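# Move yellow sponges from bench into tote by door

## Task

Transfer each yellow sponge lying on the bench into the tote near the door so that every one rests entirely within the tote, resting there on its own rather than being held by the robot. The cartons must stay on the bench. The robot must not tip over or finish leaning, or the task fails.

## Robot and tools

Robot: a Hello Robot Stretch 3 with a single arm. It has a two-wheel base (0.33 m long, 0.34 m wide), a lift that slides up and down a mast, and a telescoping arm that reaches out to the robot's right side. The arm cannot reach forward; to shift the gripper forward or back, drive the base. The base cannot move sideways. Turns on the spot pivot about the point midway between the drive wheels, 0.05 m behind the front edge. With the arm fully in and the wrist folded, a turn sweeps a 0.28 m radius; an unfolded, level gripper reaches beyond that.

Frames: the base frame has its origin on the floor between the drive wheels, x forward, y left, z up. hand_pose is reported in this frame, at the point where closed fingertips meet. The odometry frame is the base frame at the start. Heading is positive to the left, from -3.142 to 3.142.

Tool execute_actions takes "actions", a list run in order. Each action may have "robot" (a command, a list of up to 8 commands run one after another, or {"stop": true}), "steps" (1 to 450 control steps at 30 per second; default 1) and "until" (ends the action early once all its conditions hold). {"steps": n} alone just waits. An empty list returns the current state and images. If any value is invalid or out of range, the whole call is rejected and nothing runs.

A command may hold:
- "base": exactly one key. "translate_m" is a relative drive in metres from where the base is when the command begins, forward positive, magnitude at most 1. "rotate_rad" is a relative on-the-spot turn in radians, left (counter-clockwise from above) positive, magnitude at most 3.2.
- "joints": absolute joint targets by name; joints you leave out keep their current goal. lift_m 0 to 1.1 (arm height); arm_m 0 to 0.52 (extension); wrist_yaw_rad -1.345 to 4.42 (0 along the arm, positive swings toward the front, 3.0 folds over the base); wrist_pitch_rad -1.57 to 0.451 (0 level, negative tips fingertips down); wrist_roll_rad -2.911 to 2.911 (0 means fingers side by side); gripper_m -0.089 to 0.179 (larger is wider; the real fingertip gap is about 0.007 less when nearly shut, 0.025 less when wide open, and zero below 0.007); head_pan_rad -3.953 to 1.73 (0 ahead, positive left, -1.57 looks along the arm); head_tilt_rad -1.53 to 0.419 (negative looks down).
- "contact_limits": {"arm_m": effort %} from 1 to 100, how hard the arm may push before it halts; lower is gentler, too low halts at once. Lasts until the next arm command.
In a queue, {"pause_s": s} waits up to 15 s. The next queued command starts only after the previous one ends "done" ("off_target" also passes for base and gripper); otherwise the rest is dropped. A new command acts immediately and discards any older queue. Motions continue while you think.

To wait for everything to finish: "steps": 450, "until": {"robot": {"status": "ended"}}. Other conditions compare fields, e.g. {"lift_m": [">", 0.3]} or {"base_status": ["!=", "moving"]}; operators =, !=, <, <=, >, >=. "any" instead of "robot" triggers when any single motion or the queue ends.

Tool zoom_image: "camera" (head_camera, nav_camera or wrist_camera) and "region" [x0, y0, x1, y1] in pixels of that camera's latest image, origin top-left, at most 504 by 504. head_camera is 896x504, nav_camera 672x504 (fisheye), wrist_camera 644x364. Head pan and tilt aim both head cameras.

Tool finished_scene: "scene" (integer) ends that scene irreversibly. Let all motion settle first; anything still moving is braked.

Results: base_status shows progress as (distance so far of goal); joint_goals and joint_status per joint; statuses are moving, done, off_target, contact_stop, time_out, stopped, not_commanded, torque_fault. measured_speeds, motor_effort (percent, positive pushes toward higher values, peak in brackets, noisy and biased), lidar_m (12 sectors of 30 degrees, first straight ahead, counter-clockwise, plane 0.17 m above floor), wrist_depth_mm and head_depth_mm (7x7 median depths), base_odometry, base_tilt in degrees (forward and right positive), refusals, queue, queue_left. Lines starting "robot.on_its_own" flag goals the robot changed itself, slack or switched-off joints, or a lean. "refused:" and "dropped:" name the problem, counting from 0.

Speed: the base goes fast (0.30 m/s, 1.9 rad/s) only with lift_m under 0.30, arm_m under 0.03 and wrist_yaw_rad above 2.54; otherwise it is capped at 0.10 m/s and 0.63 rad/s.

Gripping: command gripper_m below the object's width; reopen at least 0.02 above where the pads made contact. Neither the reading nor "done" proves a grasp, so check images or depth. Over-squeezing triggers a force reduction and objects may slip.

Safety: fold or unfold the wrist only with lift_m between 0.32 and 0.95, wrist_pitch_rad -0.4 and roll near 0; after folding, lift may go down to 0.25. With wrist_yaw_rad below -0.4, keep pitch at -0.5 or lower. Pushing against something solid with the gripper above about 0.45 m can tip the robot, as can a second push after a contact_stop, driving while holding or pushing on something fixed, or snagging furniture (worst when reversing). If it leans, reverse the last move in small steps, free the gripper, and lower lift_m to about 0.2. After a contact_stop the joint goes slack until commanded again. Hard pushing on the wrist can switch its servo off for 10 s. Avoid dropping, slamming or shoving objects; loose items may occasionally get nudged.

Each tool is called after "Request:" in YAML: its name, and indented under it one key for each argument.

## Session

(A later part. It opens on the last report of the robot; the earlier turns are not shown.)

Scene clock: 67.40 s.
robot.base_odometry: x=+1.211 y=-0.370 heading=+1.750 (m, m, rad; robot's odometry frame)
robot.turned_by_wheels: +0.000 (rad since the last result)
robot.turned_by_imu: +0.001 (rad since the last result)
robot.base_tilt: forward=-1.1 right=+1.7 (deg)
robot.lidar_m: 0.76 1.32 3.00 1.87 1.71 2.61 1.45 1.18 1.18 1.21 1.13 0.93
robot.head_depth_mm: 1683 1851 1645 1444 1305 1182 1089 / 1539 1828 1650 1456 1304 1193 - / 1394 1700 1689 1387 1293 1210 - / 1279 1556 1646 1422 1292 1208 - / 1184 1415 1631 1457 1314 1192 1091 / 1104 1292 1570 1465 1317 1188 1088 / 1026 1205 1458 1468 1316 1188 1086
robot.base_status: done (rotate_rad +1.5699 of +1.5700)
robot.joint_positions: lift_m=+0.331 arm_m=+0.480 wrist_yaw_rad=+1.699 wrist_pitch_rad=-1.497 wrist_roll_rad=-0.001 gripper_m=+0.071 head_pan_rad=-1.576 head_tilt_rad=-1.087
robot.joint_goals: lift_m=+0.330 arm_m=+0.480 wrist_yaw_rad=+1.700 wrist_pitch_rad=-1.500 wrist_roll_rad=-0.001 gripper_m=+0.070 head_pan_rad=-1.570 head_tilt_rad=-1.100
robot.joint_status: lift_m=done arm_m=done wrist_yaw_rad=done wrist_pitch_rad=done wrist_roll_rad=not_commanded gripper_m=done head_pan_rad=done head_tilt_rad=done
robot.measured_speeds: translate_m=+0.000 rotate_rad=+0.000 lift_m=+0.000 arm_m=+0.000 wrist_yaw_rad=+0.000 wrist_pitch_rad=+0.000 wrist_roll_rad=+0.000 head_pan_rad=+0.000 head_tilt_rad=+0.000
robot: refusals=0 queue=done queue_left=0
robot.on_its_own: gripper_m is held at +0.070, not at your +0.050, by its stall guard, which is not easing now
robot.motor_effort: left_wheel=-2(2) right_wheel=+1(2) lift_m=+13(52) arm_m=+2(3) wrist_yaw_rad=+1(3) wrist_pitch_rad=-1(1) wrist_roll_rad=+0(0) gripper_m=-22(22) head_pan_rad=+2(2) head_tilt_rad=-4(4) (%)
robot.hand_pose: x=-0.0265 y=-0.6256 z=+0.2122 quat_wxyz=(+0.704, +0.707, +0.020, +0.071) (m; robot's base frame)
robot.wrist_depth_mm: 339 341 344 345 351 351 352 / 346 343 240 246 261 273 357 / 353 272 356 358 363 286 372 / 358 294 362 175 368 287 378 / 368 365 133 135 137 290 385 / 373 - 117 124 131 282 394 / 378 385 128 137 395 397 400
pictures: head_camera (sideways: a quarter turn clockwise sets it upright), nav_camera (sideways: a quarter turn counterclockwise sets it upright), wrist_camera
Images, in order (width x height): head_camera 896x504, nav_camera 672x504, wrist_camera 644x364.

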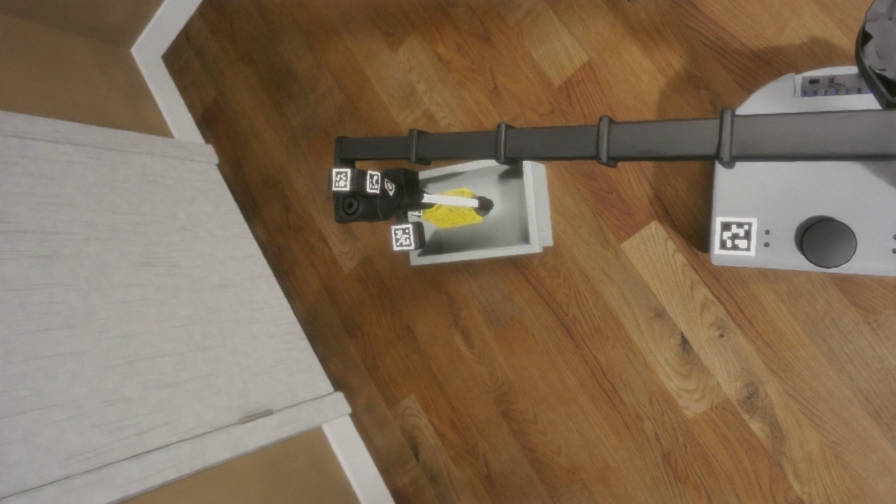

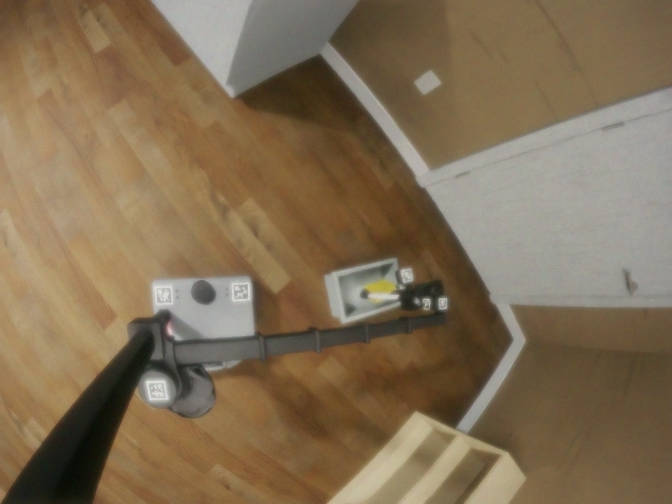

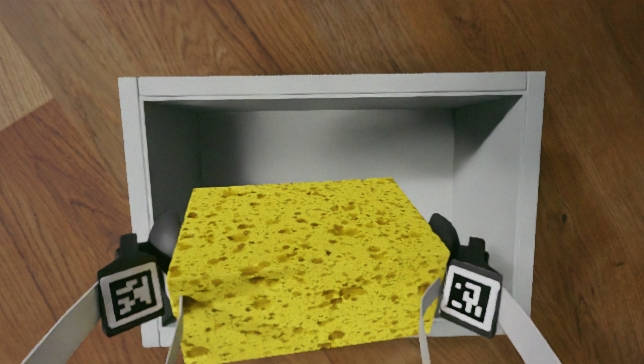

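Request:
execute_actions:
  actions:
    - {"robot":[{"base":{"translate_m":-0.025},"joints":{"lift_m":0.165,"arm_m":0.49}},{"joints":{"gripper_m":0.135}},{"joints":{"lift_m":0.32}},{"joints":{"arm_m":0,"wrist_pitch_rad":-0.4,"wrist_yaw_rad":2.6,"gripper_m":0.05}}],"steps":450,"until":{"robot":{"status":"ended"}}}

Request:
execute_actions:
  actions:
    - {"robot":[{"base":{"rotate_rad":2.36},"joints":{"lift_m":0.29,"head_tilt_rad":-0.5}},{"base":{"translate_m":1}},{"base":{"translate_m":1}},{"base":{"rotate_rad":-0.17},"joints":{"lift_m":0.6,"head_pan_rad":-1.4}}],"steps":450,"until":{"robot":{"status":"ended"}}}

Scene clock: 78.43 s.
robot.base_odometry: x=+1.215 y=-0.394 heading=+1.750 (m, m, rad; robot's odometry frame)
robot.turned_by_wheels: +0.000 (rad since the last result)
robot.turned_by_imu: +0.003 (rad since the last result)
robot.base_tilt: forward=-1.2 right=+1.6 (deg)
robot.lidar_m: 0.78 1.36 3.01 1.86 1.70 2.57 1.43 1.16 1.17 1.23 1.14 0.96
robot.head_depth_mm: 1683 1851 1643 1453 1301 1184 1091 / 1563 1828 1650 1455 1305 1201 - / 1415 1738 1655 1437 1311 1226 - / 1297 1570 1661 1430 1291 1190 - / 1208 1438 1624 1460 1313 1187 1088 / 1121 1323 1571 1470 1318 1192 1089 / 1047 1218 1468 1472 1317 1194 1087
robot.base_status: done (translate_m -0.0250 of -0.0250)
robot.joint_positions: lift_m=+0.319 arm_m=+0.002 wrist_yaw_rad=+2.599 wrist_pitch_rad=-0.418 wrist_roll_rad=-0.001 gripper_m=+0.050 head_pan_rad=-1.576 head_tilt_rad=-1.087
robot.joint_goals: lift_m=+0.320 arm_m=+0.000 wrist_yaw_rad=+2.600 wrist_pitch_rad=-0.400 wrist_roll_rad=-0.001 gripper_m=+0.050 head_pan_rad=-1.570 head_tilt_rad=-1.100
robot.joint_status: lift_m=done arm_m=done wrist_yaw_rad=done wrist_pitch_rad=done wrist_roll_rad=not_commanded gripper_m=done head_pan_rad=done head_tilt_rad=done
robot.measured_speeds: translate_m=+0.000 rotate_rad=+0.000 lift_m=+0.000 arm_m=+0.000 wrist_yaw_rad=+0.000 wrist_pitch_rad=+0.000 wrist_roll_rad=+0.000 head_pan_rad=+0.000 head_tilt_rad=+0.000
robot: refusals=0 queue=done queue_left=0
robot.motor_effort: left_wheel=-2(7) right_wheel=+1(3) lift_m=+52(55) arm_m=-3(3) wrist_yaw_rad=+1(3) wrist_pitch_rad=+6(6) wrist_roll_rad=+0(0) gripper_m=+0(86) head_pan_rad=+2(2) head_tilt_rad=-4(4) (%)
robot.hand_pose: x=+0.0946 y=+0.0453 z=+0.3318 quat_wxyz=(+0.327, +0.705, -0.044, +0.628) (m; robot's base frame)
robot.wrist_depth_mm: - - - - - - - / - - - - - - - / 903 905 915 952 943 - 935 / 727 726 730 749 751 791 776 / 596 611 632 619 646 639 650 / 514 527 - 529 548 544 554 / 462 471 459 471 463 479 476
pictures: head_camera (sideways: a quarter turn clockwise sets it upright), nav_camera (sideways: a quarter turn counterclockwise sets it upright), wrist_camera
Images, in order (width x height): head_camera 896x504, nav_camera 672x504, wrist_camera 644x364.

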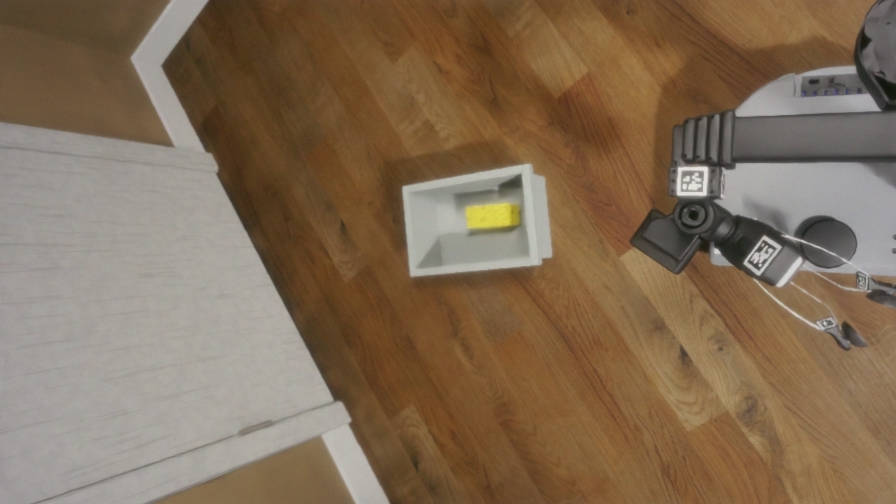

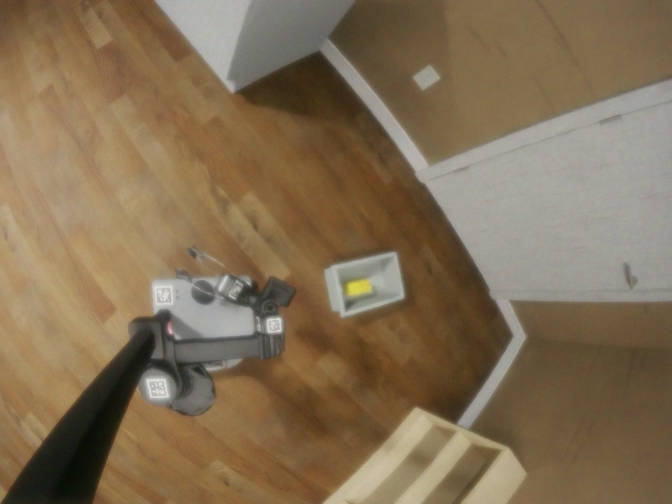

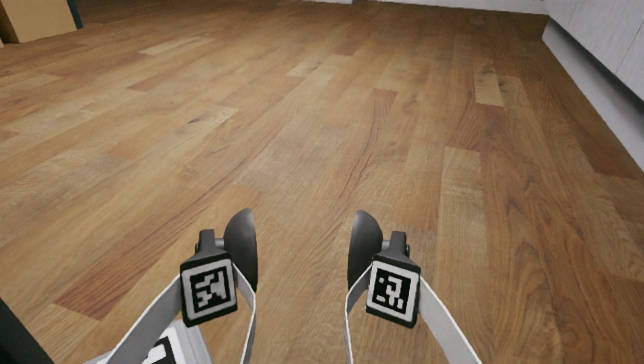

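Scene clock: 93.43 s.
robot.base_odometry: x=+0.081 y=-2.041 heading=-2.344 (m, m, rad; robot's odometry frame)
robot.turned_by_wheels: +2.189 (rad since the last result)
robot.turned_by_imu: +1.158 (rad since the last result)
robot.base_tilt: forward=-1.2 right=+1.8 (deg)
robot.lidar_m: 0.17 0.22 0.55 0.84 1.11 1.38 1.37 1.34 2.91 2.44 3.14 0.15
robot.head_depth_mm: 2573 2745 2350 2517 2072 1607 1305 / 2757 2918 2541 2674 2071 1603 1304 / 2968 3115 2758 2864 2052 1590 1299 / 3235 3398 2997 2889 2051 1593 1295 / 3513 3751 3387 2864 2032 1577 1294 / 3605 3921 - 2867 2033 1573 1288 / 3340 3525 3759 2836 2011 1580 1278
robot.base_status: done (rotate_rad -0.1699 of -0.1700)
robot.joint_positions: lift_m=+0.468 arm_m=+0.002 wrist_yaw_rad=+2.599 wrist_pitch_rad=-0.416 wrist_roll_rad=+0.000 gripper_m=+0.050 head_pan_rad=-1.407 head_tilt_rad=-0.499
robot.joint_goals: lift_m=+0.600 arm_m=+0.000 wrist_yaw_rad=+2.600 wrist_pitch_rad=-0.400 wrist_roll_rad=+0.000 gripper_m=+0.050 head_pan_rad=-1.400 head_tilt_rad=-0.500
robot.joint_status: lift_m=moving arm_m=done wrist_yaw_rad=done wrist_pitch_rad=done wrist_roll_rad=not_commanded gripper_m=done head_pan_rad=done head_tilt_rad=done
robot.measured_speeds: translate_m=+0.000 rotate_rad=+0.000 lift_m=+0.110 arm_m=+0.000 wrist_yaw_rad=+0.000 wrist_pitch_rad=+0.000 wrist_roll_rad=+0.000 head_pan_rad=+0.000 head_tilt_rad=+0.000
robot: refusals=0 queue=running queue_left=0
robot.motor_effort: left_wheel=+2(61) right_wheel=-2(93) lift_m=+54(54) arm_m=-1(3) wrist_yaw_rad=+0(12) wrist_pitch_rad=+6(9) wrist_roll_rad=-1(1) gripper_m=+1(0) head_pan_rad=+3(14) head_tilt_rad=+0(22) (%)
robot.hand_pose: x=+0.0947 y=+0.0459 z=+0.4810 quat_wxyz=(+0.326, +0.706, -0.044, +0.628) (m; robot's base frame)
robot.wrist_depth_mm: 719 739 757 769 803 852 874 / 777 809 835 827 864 884 901 / 857 880 895 818 709 745 739 / 917 912 953 926 564 593 586 / 807 814 843 801 472 467 500 / 680 705 - 711 412 400 404 / 609 610 610 615 355 350 352
pictures: head_camera (sideways: a quarter turn clockwise sets it upright), nav_camera (sideways: a quarter turn counterclockwise sets it upright), wrist_camera
Images, in order (width x height): head_camera 896x504, nav_camera 672x504, wrist_camera 644x364.

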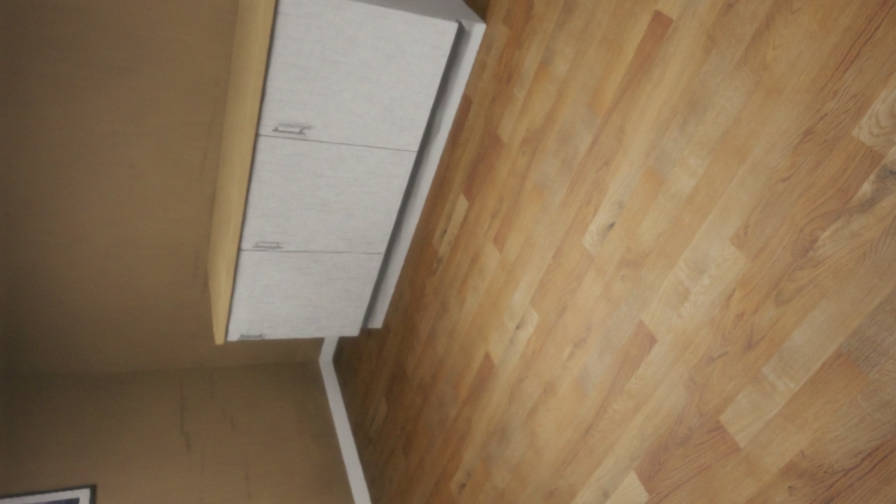

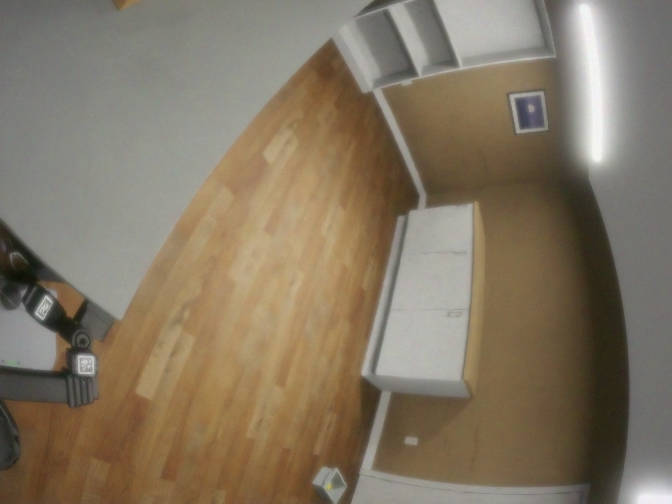

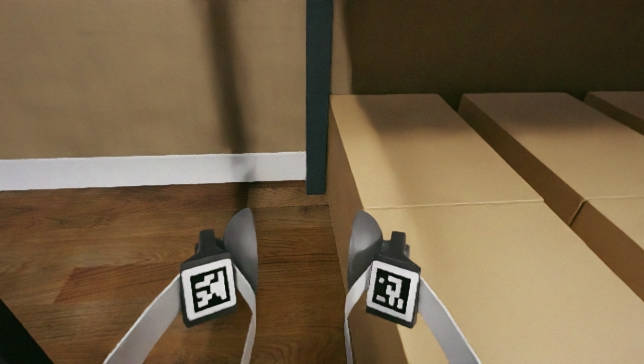

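The robot caught the bench leg, so I'm backing it off.

Request:
execute_actions:
  actions:
    - {"robot":[{"base":{"translate_m":-0.33}},{"base":{"rotate_rad":1.05},"joints":{"lift_m":0.93}},{"base":{"translate_m":0.35},"joints":{"wrist_yaw_rad":1.57}}],"steps":450,"until":{"robot":{"status":"ended"}}}

Scene clock: 106.87 s.
robot.base_odometry: x=+0.407 y=-2.142 heading=-1.294 (m, m, rad; robot's odometry frame)
robot.turned_by_wheels: +1.050 (rad since the last result)
robot.turned_by_imu: +1.069 (rad since the last result)
robot.base_tilt: forward=-1.0 right=+1.9 (deg)
robot.lidar_m: 0.62 0.64 0.84 1.10 1.13 1.32 2.41 2.73 0.45 0.44 0.45 0.60
robot.head_depth_mm: 2952 3234 1477 865 614 475 - / 2987 3290 1098 733 612 480 - / 3076 3350 771 644 607 488 1026 / 3073 3281 1299 803 608 501 1027 / 1960 2078 1414 844 604 501 1054 / 1430 1499 1400 839 602 516 1072 / 1128 1180 1170 837 598 1136 1017
robot.base_status: done (translate_m +0.3500 of +0.3500)
robot.joint_positions: lift_m=+0.929 arm_m=+0.002 wrist_yaw_rad=+1.572 wrist_pitch_rad=-0.416 wrist_roll_rad=+0.000 gripper_m=+0.050 head_pan_rad=-1.407 head_tilt_rad=-0.499
robot.joint_goals: lift_m=+0.930 arm_m=+0.000 wrist_yaw_rad=+1.570 wrist_pitch_rad=-0.400 wrist_roll_rad=+0.000 gripper_m=+0.050 head_pan_rad=-1.400 head_tilt_rad=-0.500
robot.joint_status: lift_m=done arm_m=done wrist_yaw_rad=done wrist_pitch_rad=done wrist_roll_rad=not_commanded gripper_m=done head_pan_rad=done head_tilt_rad=done
robot.measured_speeds: translate_m=+0.000 rotate_rad=+0.000 lift_m=+0.000 arm_m=+0.000 wrist_yaw_rad=+0.000 wrist_pitch_rad=+0.000 wrist_roll_rad=+0.000 head_pan_rad=+0.000 head_tilt_rad=+0.000
robot: refusals=0 queue=done queue_left=0
robot.motor_effort: left_wheel=-3(7) right_wheel=+1(6) lift_m=+52(53) arm_m=-1(1) wrist_yaw_rad=-1(1) wrist_pitch_rad=+6(5) wrist_roll_rad=-1(1) gripper_m=+1(0) head_pan_rad=+3(4) head_tilt_rad=+0(0) (%)
robot.hand_pose: x=+0.2033 y=-0.1465 z=+0.9424 quat_wxyz=(+0.593, +0.593, -0.385, +0.386) (m; robot's base frame)
robot.wrist_depth_mm: 473 486 487 497 514 514 538 / 517 524 527 551 559 448 457 / 560 577 591 597 596 369 333 / 616 624 648 661 647 688 267 / 686 696 705 731 685 780 256 / 760 763 - 836 855 895 886 / 861 870 946 962 866 818 829
pictures: head_camera (sideways: a quarter turn clockwise sets it upright), nav_camera (sideways: a quarter turn counterclockwise sets it upright), wrist_camera
Images, in order (width x height): head_camera 896x504, nav_camera 672x504, wrist_camera 644x364.

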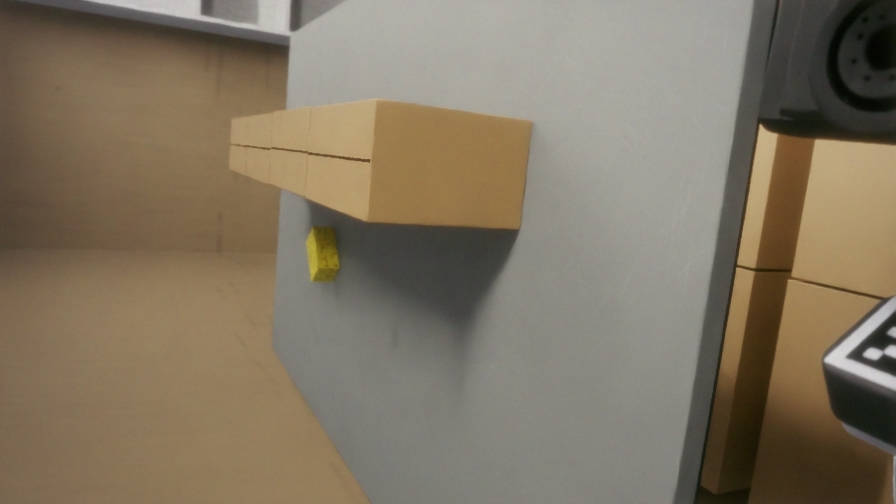

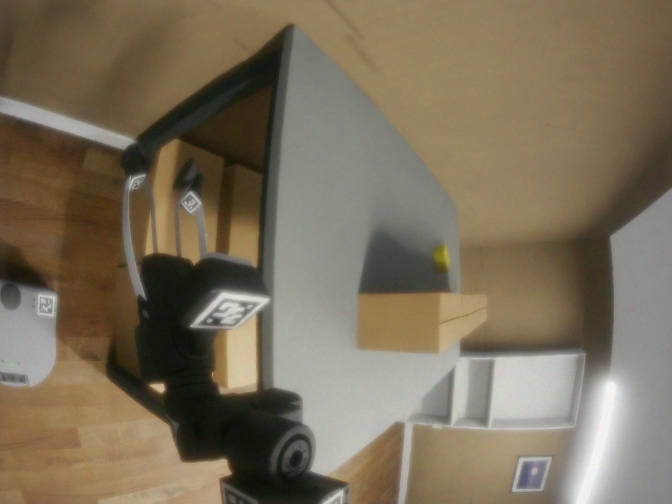

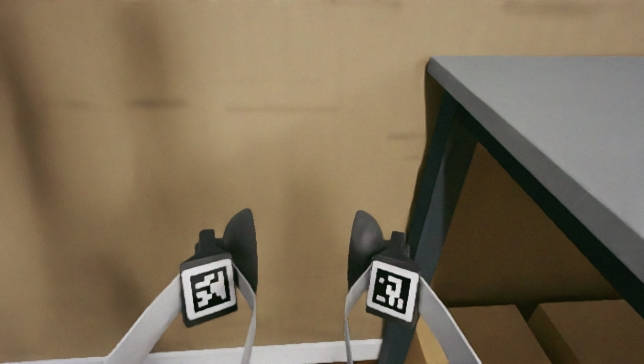

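Request:
execute_actions:
  actions:
    - {"robot":[{"base":{"translate_m":-0.62},"joints":{"wrist_yaw_rad":2.6,"lift_m":0.29,"head_pan_rad":-2.3,"head_tilt_rad":-0.8}},{"base":{"rotate_rad":-1.57}},{"base":{"translate_m":1}},{"base":{"translate_m":1}},{"base":{"translate_m":0.1}},{"base":{"rotate_rad":-1.57}}],"steps":450,"until":{"robot":{"status":"ended"}}}
    - {"steps":450,"until":{"robot":{"status":"ended"}}}

Scene clock: 131.80 s.
robot.base_odometry: x=-1.782 y=-2.121 heading=+1.849 (m, m, rad; robot's odometry frame)
robot.turned_by_wheels: -3.140 (rad since the last result)
robot.turned_by_imu: -3.161 (rad since the last result)
robot.base_tilt: forward=-1.1 right=+1.8 (deg)
robot.lidar_m: 1.81 1.87 1.42 1.27 1.62 1.42 1.24 0.49 0.58 1.43 2.95 1.91
robot.head_depth_mm: 1236 754 687 575 1235 1307 1129 / 789 789 685 1350 814 1075 1134 / 843 853 684 1477 1209 1094 1132 / 917 927 774 1474 1274 1255 1131 / 1016 938 1794 1514 1364 1305 1133 / 1149 996 1851 1519 1527 1295 1125 / 1306 1120 2353 1747 1525 1309 1130
robot.base_status: done (rotate_rad -1.5699 of -1.5700)
robot.joint_positions: lift_m=+0.291 arm_m=+0.002 wrist_yaw_rad=+2.599 wrist_pitch_rad=-0.416 wrist_roll_rad=+0.000 gripper_m=+0.050 head_pan_rad=-2.293 head_tilt_rad=-0.791
robot.joint_goals: lift_m=+0.290 arm_m=+0.000 wrist_yaw_rad=+2.600 wrist_pitch_rad=-0.400 wrist_roll_rad=+0.000 gripper_m=+0.050 head_pan_rad=-2.300 head_tilt_rad=-0.800
robot.joint_status: lift_m=done arm_m=done wrist_yaw_rad=done wrist_pitch_rad=done wrist_roll_rad=not_commanded gripper_m=done head_pan_rad=done head_tilt_rad=done
robot.measured_speeds: translate_m=+0.000 rotate_rad=+0.000 lift_m=+0.000 arm_m=+0.000 wrist_yaw_rad=+0.000 wrist_pitch_rad=+0.000 wrist_roll_rad=+0.000 head_pan_rad=+0.000 head_tilt_rad=+0.000
robot: refusals=0 queue=done queue_left=0
robot.motor_effort: left_wheel=+2(13) right_wheel=-2(8) lift_m=+13(54) arm_m=-1(1) wrist_yaw_rad=+0(1) wrist_pitch_rad=+5(5) wrist_roll_rad=-1(1) gripper_m=+1(1) head_pan_rad=-3(32) head_tilt_rad=-3(16) (%)
robot.hand_pose: x=+0.0947 y=+0.0458 z=+0.3039 quat_wxyz=(+0.326, +0.706, -0.044, +0.628) (m; robot's base frame)
robot.wrist_depth_mm: - - - - - - - / - - - - - - - / 836 833 862 886 917 929 946 / 667 696 700 708 720 730 732 / 568 572 595 586 603 594 595 / 488 494 - 510 533 511 513 / 440 - 438 436 438 450 449
pictures: head_camera (sideways: a quarter turn clockwise sets it upright), nav_camera (sideways: a quarter turn counterclockwise sets it upright), wrist_camera
Images, in order (width x height): head_camera 896x504, nav_camera 672x504, wrist_camera 644x364.

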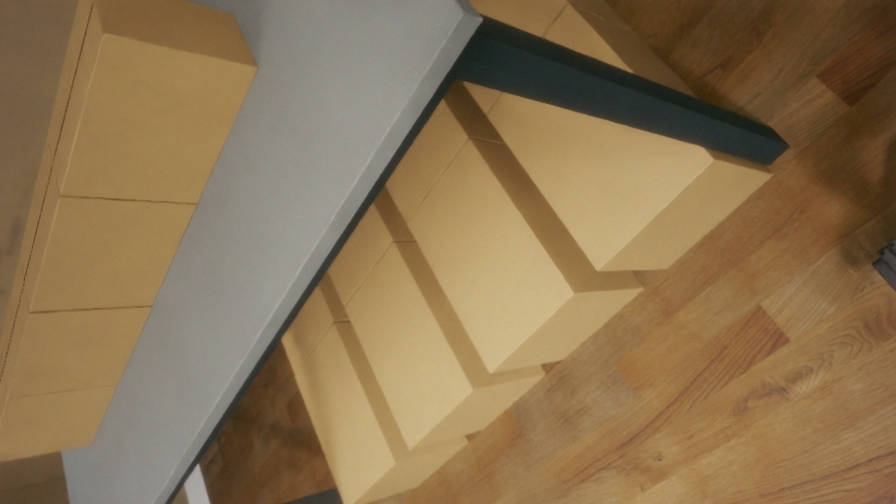

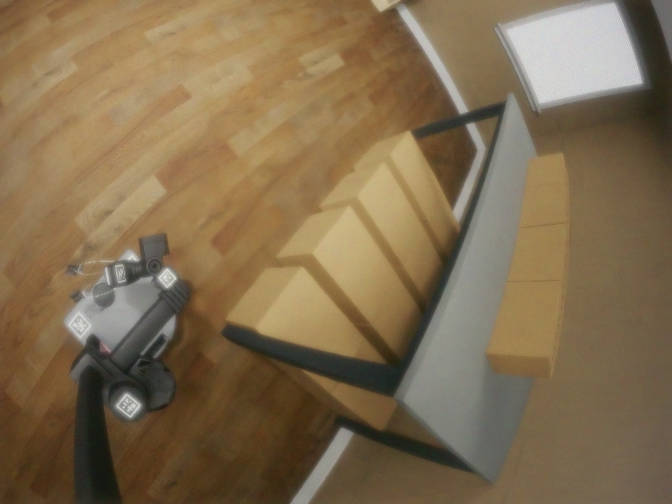

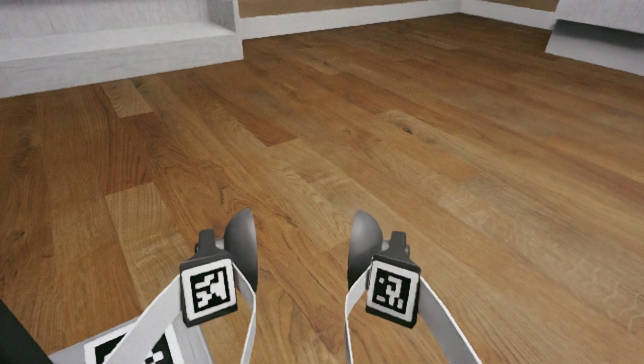

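Request:
execute_actions:
  actions:
    - {"robot":[{"base":{"translate_m":-0.85},"joints":{"wrist_yaw_rad":1.57,"lift_m":0.96,"head_pan_rad":-1.57,"head_tilt_rad":-0.5,"wrist_pitch_rad":-0.3,"gripper_m":0.1}},{"joints":{"wrist_yaw_rad":0,"gripper_m":0.179,"arm_m":0.1}}],"steps":450,"until":{"robot":{"status":"ended"}}}

Scene clock: 142.37 s.
robot.base_odometry: x=-1.548 y=-2.938 heading=+1.849 (m, m, rad; robot's odometry frame)
robot.turned_by_wheels: +0.000 (rad since the last result)
robot.turned_by_imu: +0.003 (rad since the last result)
robot.base_tilt: forward=-1.1 right=+1.8 (deg)
robot.lidar_m: 2.67 1.91 1.39 1.55 0.74 0.52 0.50 0.45 0.32 0.30 0.31 0.41
robot.head_depth_mm: 1481 1477 1300 849 608 471 384 / 2261 2222 1406 846 605 470 383 / 2706 2959 1401 788 601 468 383 / 2711 2962 1267 833 600 467 382 / 2714 2896 727 509 550 465 380 / 2695 2971 887 496 535 463 379 / 2733 2969 3109 705 568 462 379
robot.base_status: done (translate_m -0.8500 of -0.8500)
robot.joint_positions: lift_m=+0.733 arm_m=+0.002 wrist_yaw_rad=+1.572 wrist_pitch_rad=-0.317 wrist_roll_rad=+0.000 gripper_m=+0.100 head_pan_rad=-1.577 head_tilt_rad=-0.507
robot.joint_goals: lift_m=+0.733 arm_m=+0.000 wrist_yaw_rad=+1.570 wrist_pitch_rad=-0.300 wrist_roll_rad=+0.000 gripper_m=+0.100 head_pan_rad=-1.570 head_tilt_rad=-0.500
robot.joint_status: lift_m=contact_stop arm_m=done wrist_yaw_rad=done wrist_pitch_rad=done wrist_roll_rad=not_commanded gripper_m=done head_pan_rad=done head_tilt_rad=done
robot.measured_speeds: translate_m=+0.000 rotate_rad=+0.000 lift_m=+0.000 arm_m=+0.000 wrist_yaw_rad=+0.000 wrist_pitch_rad=+0.000 wrist_roll_rad=+0.000 head_pan_rad=+0.000 head_tilt_rad=+0.000
robot: refusals=0 queue=dropped queue_left=0
robot.on_its_own: lift_m is slack since a contact_stop, until your next command for it (your +0.960 is given up)
robot.motor_effort: left_wheel=+2(16) right_wheel=-2(30) lift_m=+32(81) arm_m=+0(2) wrist_yaw_rad=-1(13) wrist_pitch_rad=+6(7) wrist_roll_rad=-1(1) gripper_m=+0(85) head_pan_rad=+3(31) head_tilt_rad=+2(16) (%)
robot.hand_pose: x=+0.2146 y=-0.1464 z=+0.7689 quat_wxyz=(+0.573, +0.573, -0.414, +0.415) (m; robot's base frame)
robot.wrist_depth_mm: - - - - 265 173 121 / - - - - 284 277 121 / - - - - 302 - - / - - - - 336 - - / - - - - 383 - - / - - - - 405 - - / 937 908 913 961 916 - -
pictures: head_camera (sideways: a quarter turn clockwise sets it upright), nav_camera (sideways: a quarter turn counterclockwise sets it upright), wrist_camera
dropped: robot: command 0 of its queue: lift_m: contact_stop
Images, in order (width x height): head_camera 896x504, nav_camera 672x504, wrist_camera 644x364.

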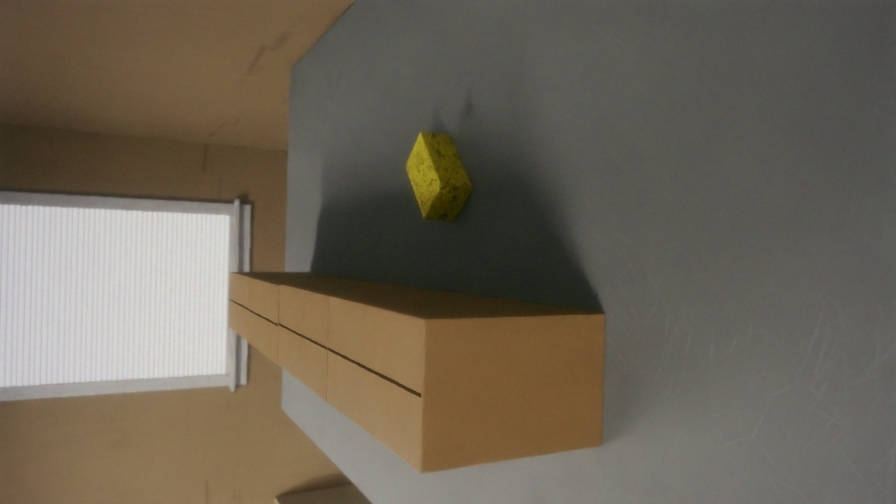

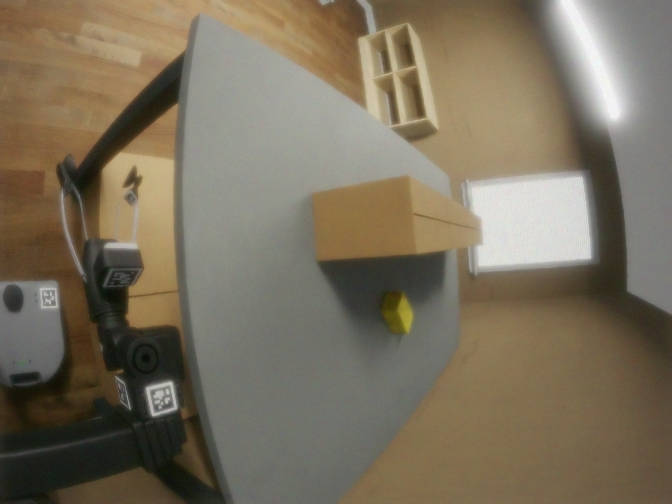

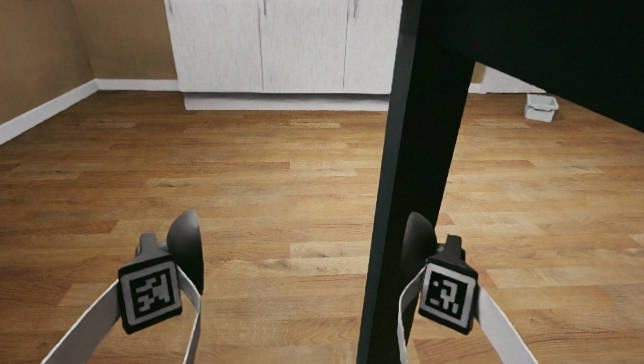

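Request:
execute_actions:
  actions:
    - {"robot":[{"joints":{"lift_m":0.71,"gripper_m":0.02}},{"joints":{"wrist_yaw_rad":3.05,"wrist_pitch_rad":-0.4}},{"joints":{"lift_m":0.95}},{"joints":{"wrist_yaw_rad":2}},{"base":{"translate_m":-0.06},"joints":{"wrist_yaw_rad":0,"wrist_pitch_rad":-0.3,"lift_m":0.96}},{"joints":{"gripper_m":0.179,"arm_m":0.2}}],"steps":450,"until":{"robot":{"status":"ended"}}}

Scene clock: 155.90 s.
robot.base_odometry: x=-1.532 y=-2.996 heading=+1.849 (m, m, rad; robot's odometry frame)
robot.turned_by_wheels: +0.000 (rad since the last result)
robot.turned_by_imu: +0.004 (rad since the last result)
robot.base_tilt: forward=-1.1 right=+1.7 (deg)
robot.lidar_m: 2.72 1.95 1.42 1.54 0.65 0.46 0.44 0.43 0.32 0.30 0.31 0.41
robot.head_depth_mm: 1312 1293 1191 - 562 471 384 / 2000 1954 1485 - - 470 384 / 2708 2932 1398 - - 469 382 / 2699 2940 1380 794 576 466 381 / 2703 2859 956 803 597 464 380 / 2694 2948 723 513 547 463 379 / 2709 2968 1348 499 538 461 378
robot.base_status: done (translate_m -0.0600 of -0.0600)
robot.joint_positions: lift_m=+0.959 arm_m=+0.200 wrist_yaw_rad=+0.000 wrist_pitch_rad=-0.319 wrist_roll_rad=+0.000 gripper_m=+0.179 head_pan_rad=-1.577 head_tilt_rad=-0.507
robot.joint_goals: lift_m=+0.960 arm_m=+0.200 wrist_yaw_rad=+0.000 wrist_pitch_rad=-0.300 wrist_roll_rad=+0.000 gripper_m=+0.179 head_pan_rad=-1.570 head_tilt_rad=-0.500
robot.joint_status: lift_m=done arm_m=done wrist_yaw_rad=done wrist_pitch_rad=done wrist_roll_rad=not_commanded gripper_m=done head_pan_rad=done head_tilt_rad=done
robot.measured_speeds: translate_m=+0.000 rotate_rad=+0.000 lift_m=+0.000 arm_m=+0.000 wrist_yaw_rad=+0.000 wrist_pitch_rad=+0.000 wrist_roll_rad=+0.000 head_pan_rad=+0.000 head_tilt_rad=+0.000
robot: refusals=0 queue=done queue_left=0
robot.motor_effort: left_wheel=+2(4) right_wheel=-2(7) lift_m=+53(56) arm_m=+2(1) wrist_yaw_rad=+0(0) wrist_pitch_rad=+6(6) wrist_roll_rad=-1(1) gripper_m=+0(89) head_pan_rad=+3(3) head_tilt_rad=+2(2) (%)
robot.hand_pose: x=-0.0214 y=-0.5805 z=+0.9948 quat_wxyz=(+0.698, +0.113, -0.698, -0.112) (m; robot's base frame)
robot.wrist_depth_mm: 232 354 840 - - 616 441 / 233 351 661 746 764 614 438 / 232 349 484 472 508 517 442 / 231 326 343 349 376 377 383 / 223 286 288 293 298 307 303 / - 239 241 243 246 248 252 / 198 205 206 208 211 207 215
pictures: head_camera (sideways: a quarter turn clockwise sets it upright), nav_camera (sideways: a quarter turn counterclockwise sets it upright), wrist_camera
Images, in order (width x height): head_camera 896x504, nav_camera 672x504, wrist_camera 644x364.

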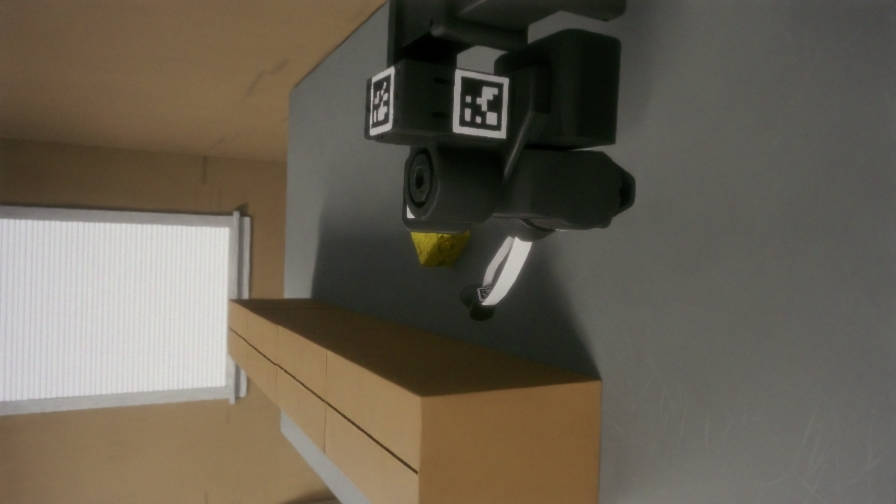

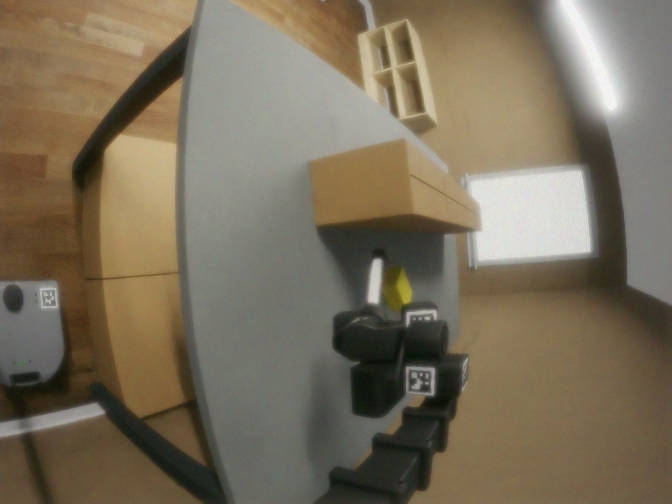

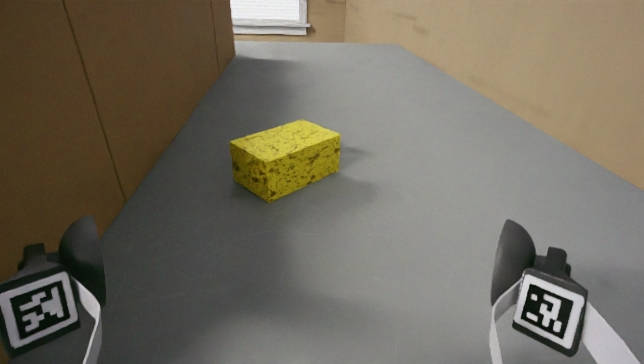

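Request:
execute_actions:
  actions:
    - {"robot":[{"base":{"translate_m":-0.11},"joints":{"wrist_yaw_rad":0.62,"arm_m":0.465,"lift_m":0.97}},{"joints":{"lift_m":0.905}}],"steps":450,"until":{"robot":{"status":"ended"}}}

Scene clock: 160.67 s.
robot.base_odometry: x=-1.502 y=-3.102 heading=+1.849 (m, m, rad; robot's odometry frame)
robot.turned_by_wheels: +0.000 (rad since the last result)
robot.turned_by_imu: +0.001 (rad since the last result)
robot.base_tilt: forward=-1.2 right=+1.8 (deg)
robot.lidar_m: 2.84 2.04 1.48 1.54 0.49 0.34 0.33 0.33 0.32 0.31 0.32 0.42
robot.head_depth_mm: 980 969 953 886 - 456 384 / 1494 1462 1400 762 604 470 384 / 2624 2884 1554 754 601 469 382 / 2683 2947 1461 753 599 467 381 / 2697 2960 1347 788 597 464 380 / 2741 2852 955 800 595 464 379 / 2710 2970 734 664 592 462 378
robot.base_status: done (translate_m -0.1100 of -0.1100)
robot.joint_positions: lift_m=+0.906 arm_m=+0.465 wrist_yaw_rad=+0.619 wrist_pitch_rad=-0.318 wrist_roll_rad=+0.000 gripper_m=+0.179 head_pan_rad=-1.577 head_tilt_rad=-0.507
robot.joint_goals: lift_m=+0.905 arm_m=+0.465 wrist_yaw_rad=+0.620 wrist_pitch_rad=-0.300 wrist_roll_rad=+0.000 gripper_m=+0.179 head_pan_rad=-1.570 head_tilt_rad=-0.500
robot.joint_status: lift_m=done arm_m=done wrist_yaw_rad=done wrist_pitch_rad=done wrist_roll_rad=not_commanded gripper_m=done head_pan_rad=done head_tilt_rad=done
robot.measured_speeds: translate_m=+0.000 rotate_rad=+0.000 lift_m=+0.000 arm_m=+0.000 wrist_yaw_rad=+0.000 wrist_pitch_rad=+0.000 wrist_roll_rad=+0.000 head_pan_rad=+0.000 head_tilt_rad=+0.000
robot: refusals=0 queue=done queue_left=0
robot.motor_effort: left_wheel=+2(4) right_wheel=-2(6) lift_m=+13(54) arm_m=+2(1) wrist_yaw_rad=+0(3) wrist_pitch_rad=+6(6) wrist_roll_rad=-1(1) gripper_m=+0(1) head_pan_rad=+2(2) head_tilt_rad=+2(3) (%)
robot.hand_pose: x=+0.1154 y=-0.8018 z=+0.9415 quat_wxyz=(+0.699, +0.320, -0.630, +0.106) (m; robot's base frame)
robot.wrist_depth_mm: 177 211 272 383 636 - - / 184 220 285 414 556 572 594 / 191 229 304 353 361 363 376 / 198 232 257 262 265 270 274 / 199 203 136 138 152 219 216 / - 159 114 119 125 176 179 / 141 138 121 130 140 147 153
pictures: head_camera (sideways: a quarter turn clockwise sets it upright), nav_camera (sideways: a quarter turn counterclockwise sets it upright), wrist_camera
Images, in order (width x height): head_camera 896x504, nav_camera 672x504, wrist_camera 644x364.

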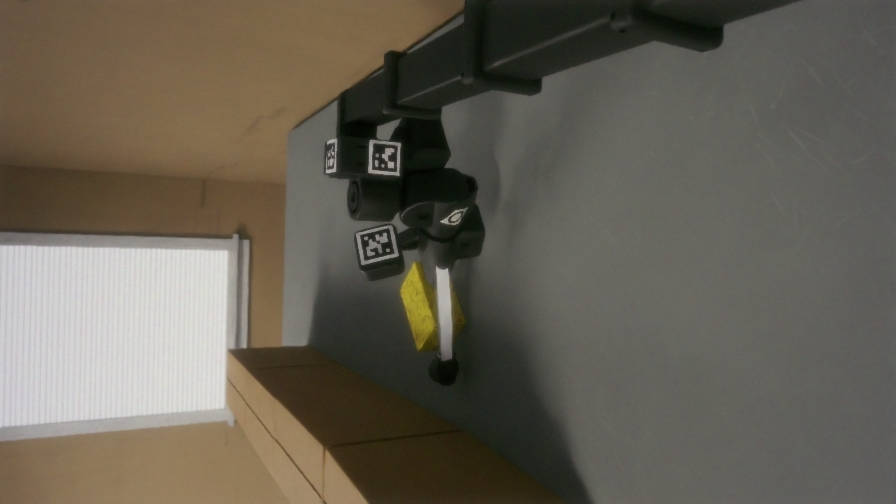

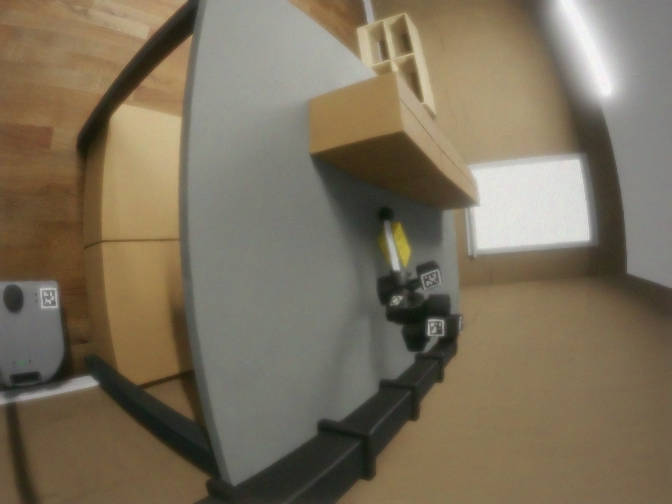

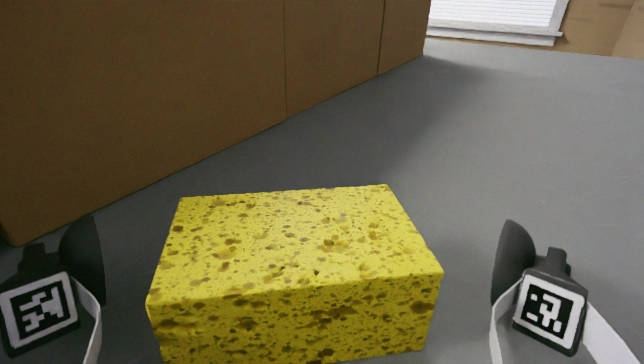

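Request:
execute_actions:
  actions:
    - {"robot":[{"joints":{"lift_m":0.895,"arm_m":0.458}},{"joints":{"gripper_m":0.06}},{"joints":{"lift_m":0.94}},{"joints":{"arm_m":0,"head_tilt_rad":-1.0}},{"base":{"translate_m":0.68},"joints":{"wrist_yaw_rad":2.6}},{"base":{"translate_m":0.37},"joints":{"lift_m":0.29,"wrist_pitch_rad":-0.4}},{"base":{"rotate_rad":-0.9}},{"base":{"translate_m":1}}],"steps":450,"until":{"robot":{"status":"ended"}}}
    - {"steps":450,"until":{"robot":{"status":"ended"}}}
    - {"steps":450,"until":{"robot":{"status":"ended"}}}
    - {"robot":[{"base":{"translate_m":1}},{"base":{"rotate_rad":1.8}},{"joints":{"lift_m":0.35,"wrist_yaw_rad":1.7}}],"steps":450,"until":{"robot":{"status":"ended"}}}

Scene clock: 199.73 s.
robot.base_odometry: x=-0.626 y=-0.466 heading=+2.749 (m, m, rad; robot's odometry frame)
robot.turned_by_wheels: +0.900 (rad since the last result)
robot.turned_by_imu: +0.923 (rad since the last result)
robot.base_tilt: forward=-1.2 right=+1.7 (deg)
robot.lidar_m: 0.81 1.40 2.98 1.82 1.63 2.57 1.42 1.18 1.22 1.32 1.20 0.95
robot.head_depth_mm: 1638 1843 1824 1555 1362 1210 1081 / 1636 1982 1815 1566 1364 1211 1117 / 1474 1772 1817 1548 1334 1233 - / 1344 1614 1772 1497 1332 1226 - / 1244 1449 1708 1554 1366 1211 1073 / 1158 1330 1571 1557 1364 1216 800 / 1081 1231 1448 1566 1370 1214 1093
robot.base_status: done (rotate_rad +1.7999 of +1.8000)
robot.joint_positions: lift_m=+0.349 arm_m=+0.002 wrist_yaw_rad=+1.702 wrist_pitch_rad=-0.416 wrist_roll_rad=-0.001 gripper_m=+0.071 head_pan_rad=-1.576 head_tilt_rad=-0.988
robot.joint_goals: lift_m=+0.350 arm_m=+0.000 wrist_yaw_rad=+1.700 wrist_pitch_rad=-0.400 wrist_roll_rad=-0.001 gripper_m=+0.070 head_pan_rad=-1.570 head_tilt_rad=-1.000
robot.joint_status: lift_m=done arm_m=done wrist_yaw_rad=done wrist_pitch_rad=done wrist_roll_rad=not_commanded gripper_m=done head_pan_rad=done head_tilt_rad=done
robot.measured_speeds: translate_m=+0.000 rotate_rad=+0.000 lift_m=+0.000 arm_m=+0.000 wrist_yaw_rad=+0.000 wrist_pitch_rad=+0.000 wrist_roll_rad=+0.000 head_pan_rad=+0.000 head_tilt_rad=+0.000
robot: refusals=0 queue=done queue_left=0
robot.on_its_own: gripper_m is held at +0.070, not at your +0.060, by its stall guard, which is not easing now
robot.motor_effort: left_wheel=-3(11) right_wheel=+2(11) lift_m=+52(56) arm_m=-3(2) wrist_yaw_rad=-1(2) wrist_pitch_rad=+5(5) wrist_roll_rad=+0(0) gripper_m=-22(100) head_pan_rad=+2(4) head_tilt_rad=-3(22) (%)
robot.hand_pose: x=+0.2014 y=-0.1175 z=+0.3624 quat_wxyz=(+0.567, +0.616, -0.346, +0.424) (m; robot's base frame)
robot.wrist_depth_mm: - - - 694 741 897 810 / - - - 764 823 - 818 / 953 - - 902 920 - 861 / 770 775 801 796 834 826 831 / 642 669 133 135 137 699 681 / 556 - 115 122 131 601 588 / 483 482 123 134 481 499 519
pictures: head_camera (sideways: a quarter turn clockwise sets it upright), nav_camera (sideways: a quarter turn counterclockwise sets it upright), wrist_camera
Images, in order (width x height): head_camera 896x504, nav_camera 672x504, wrist_camera 644x364.

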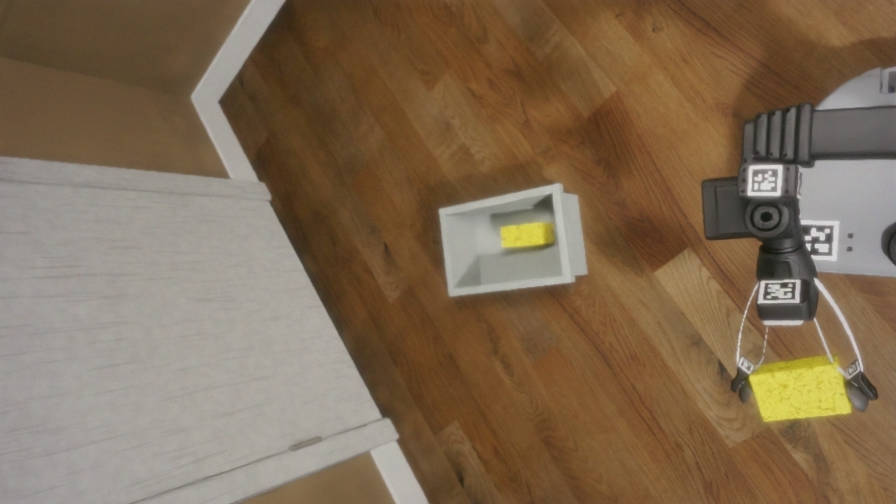

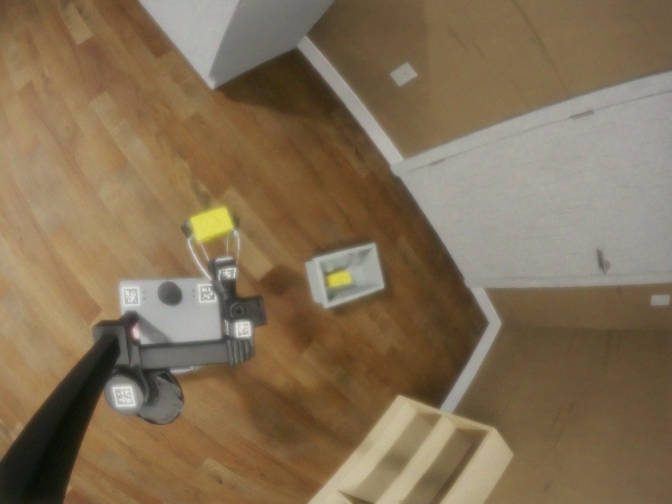

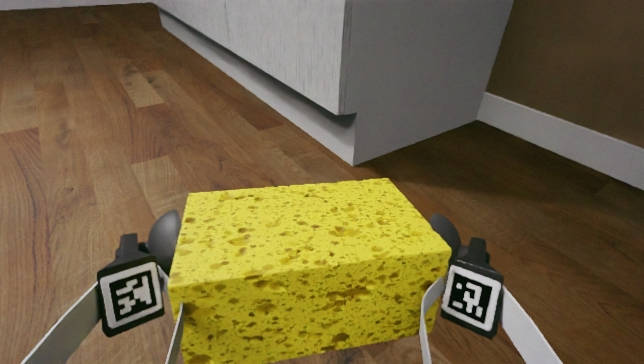

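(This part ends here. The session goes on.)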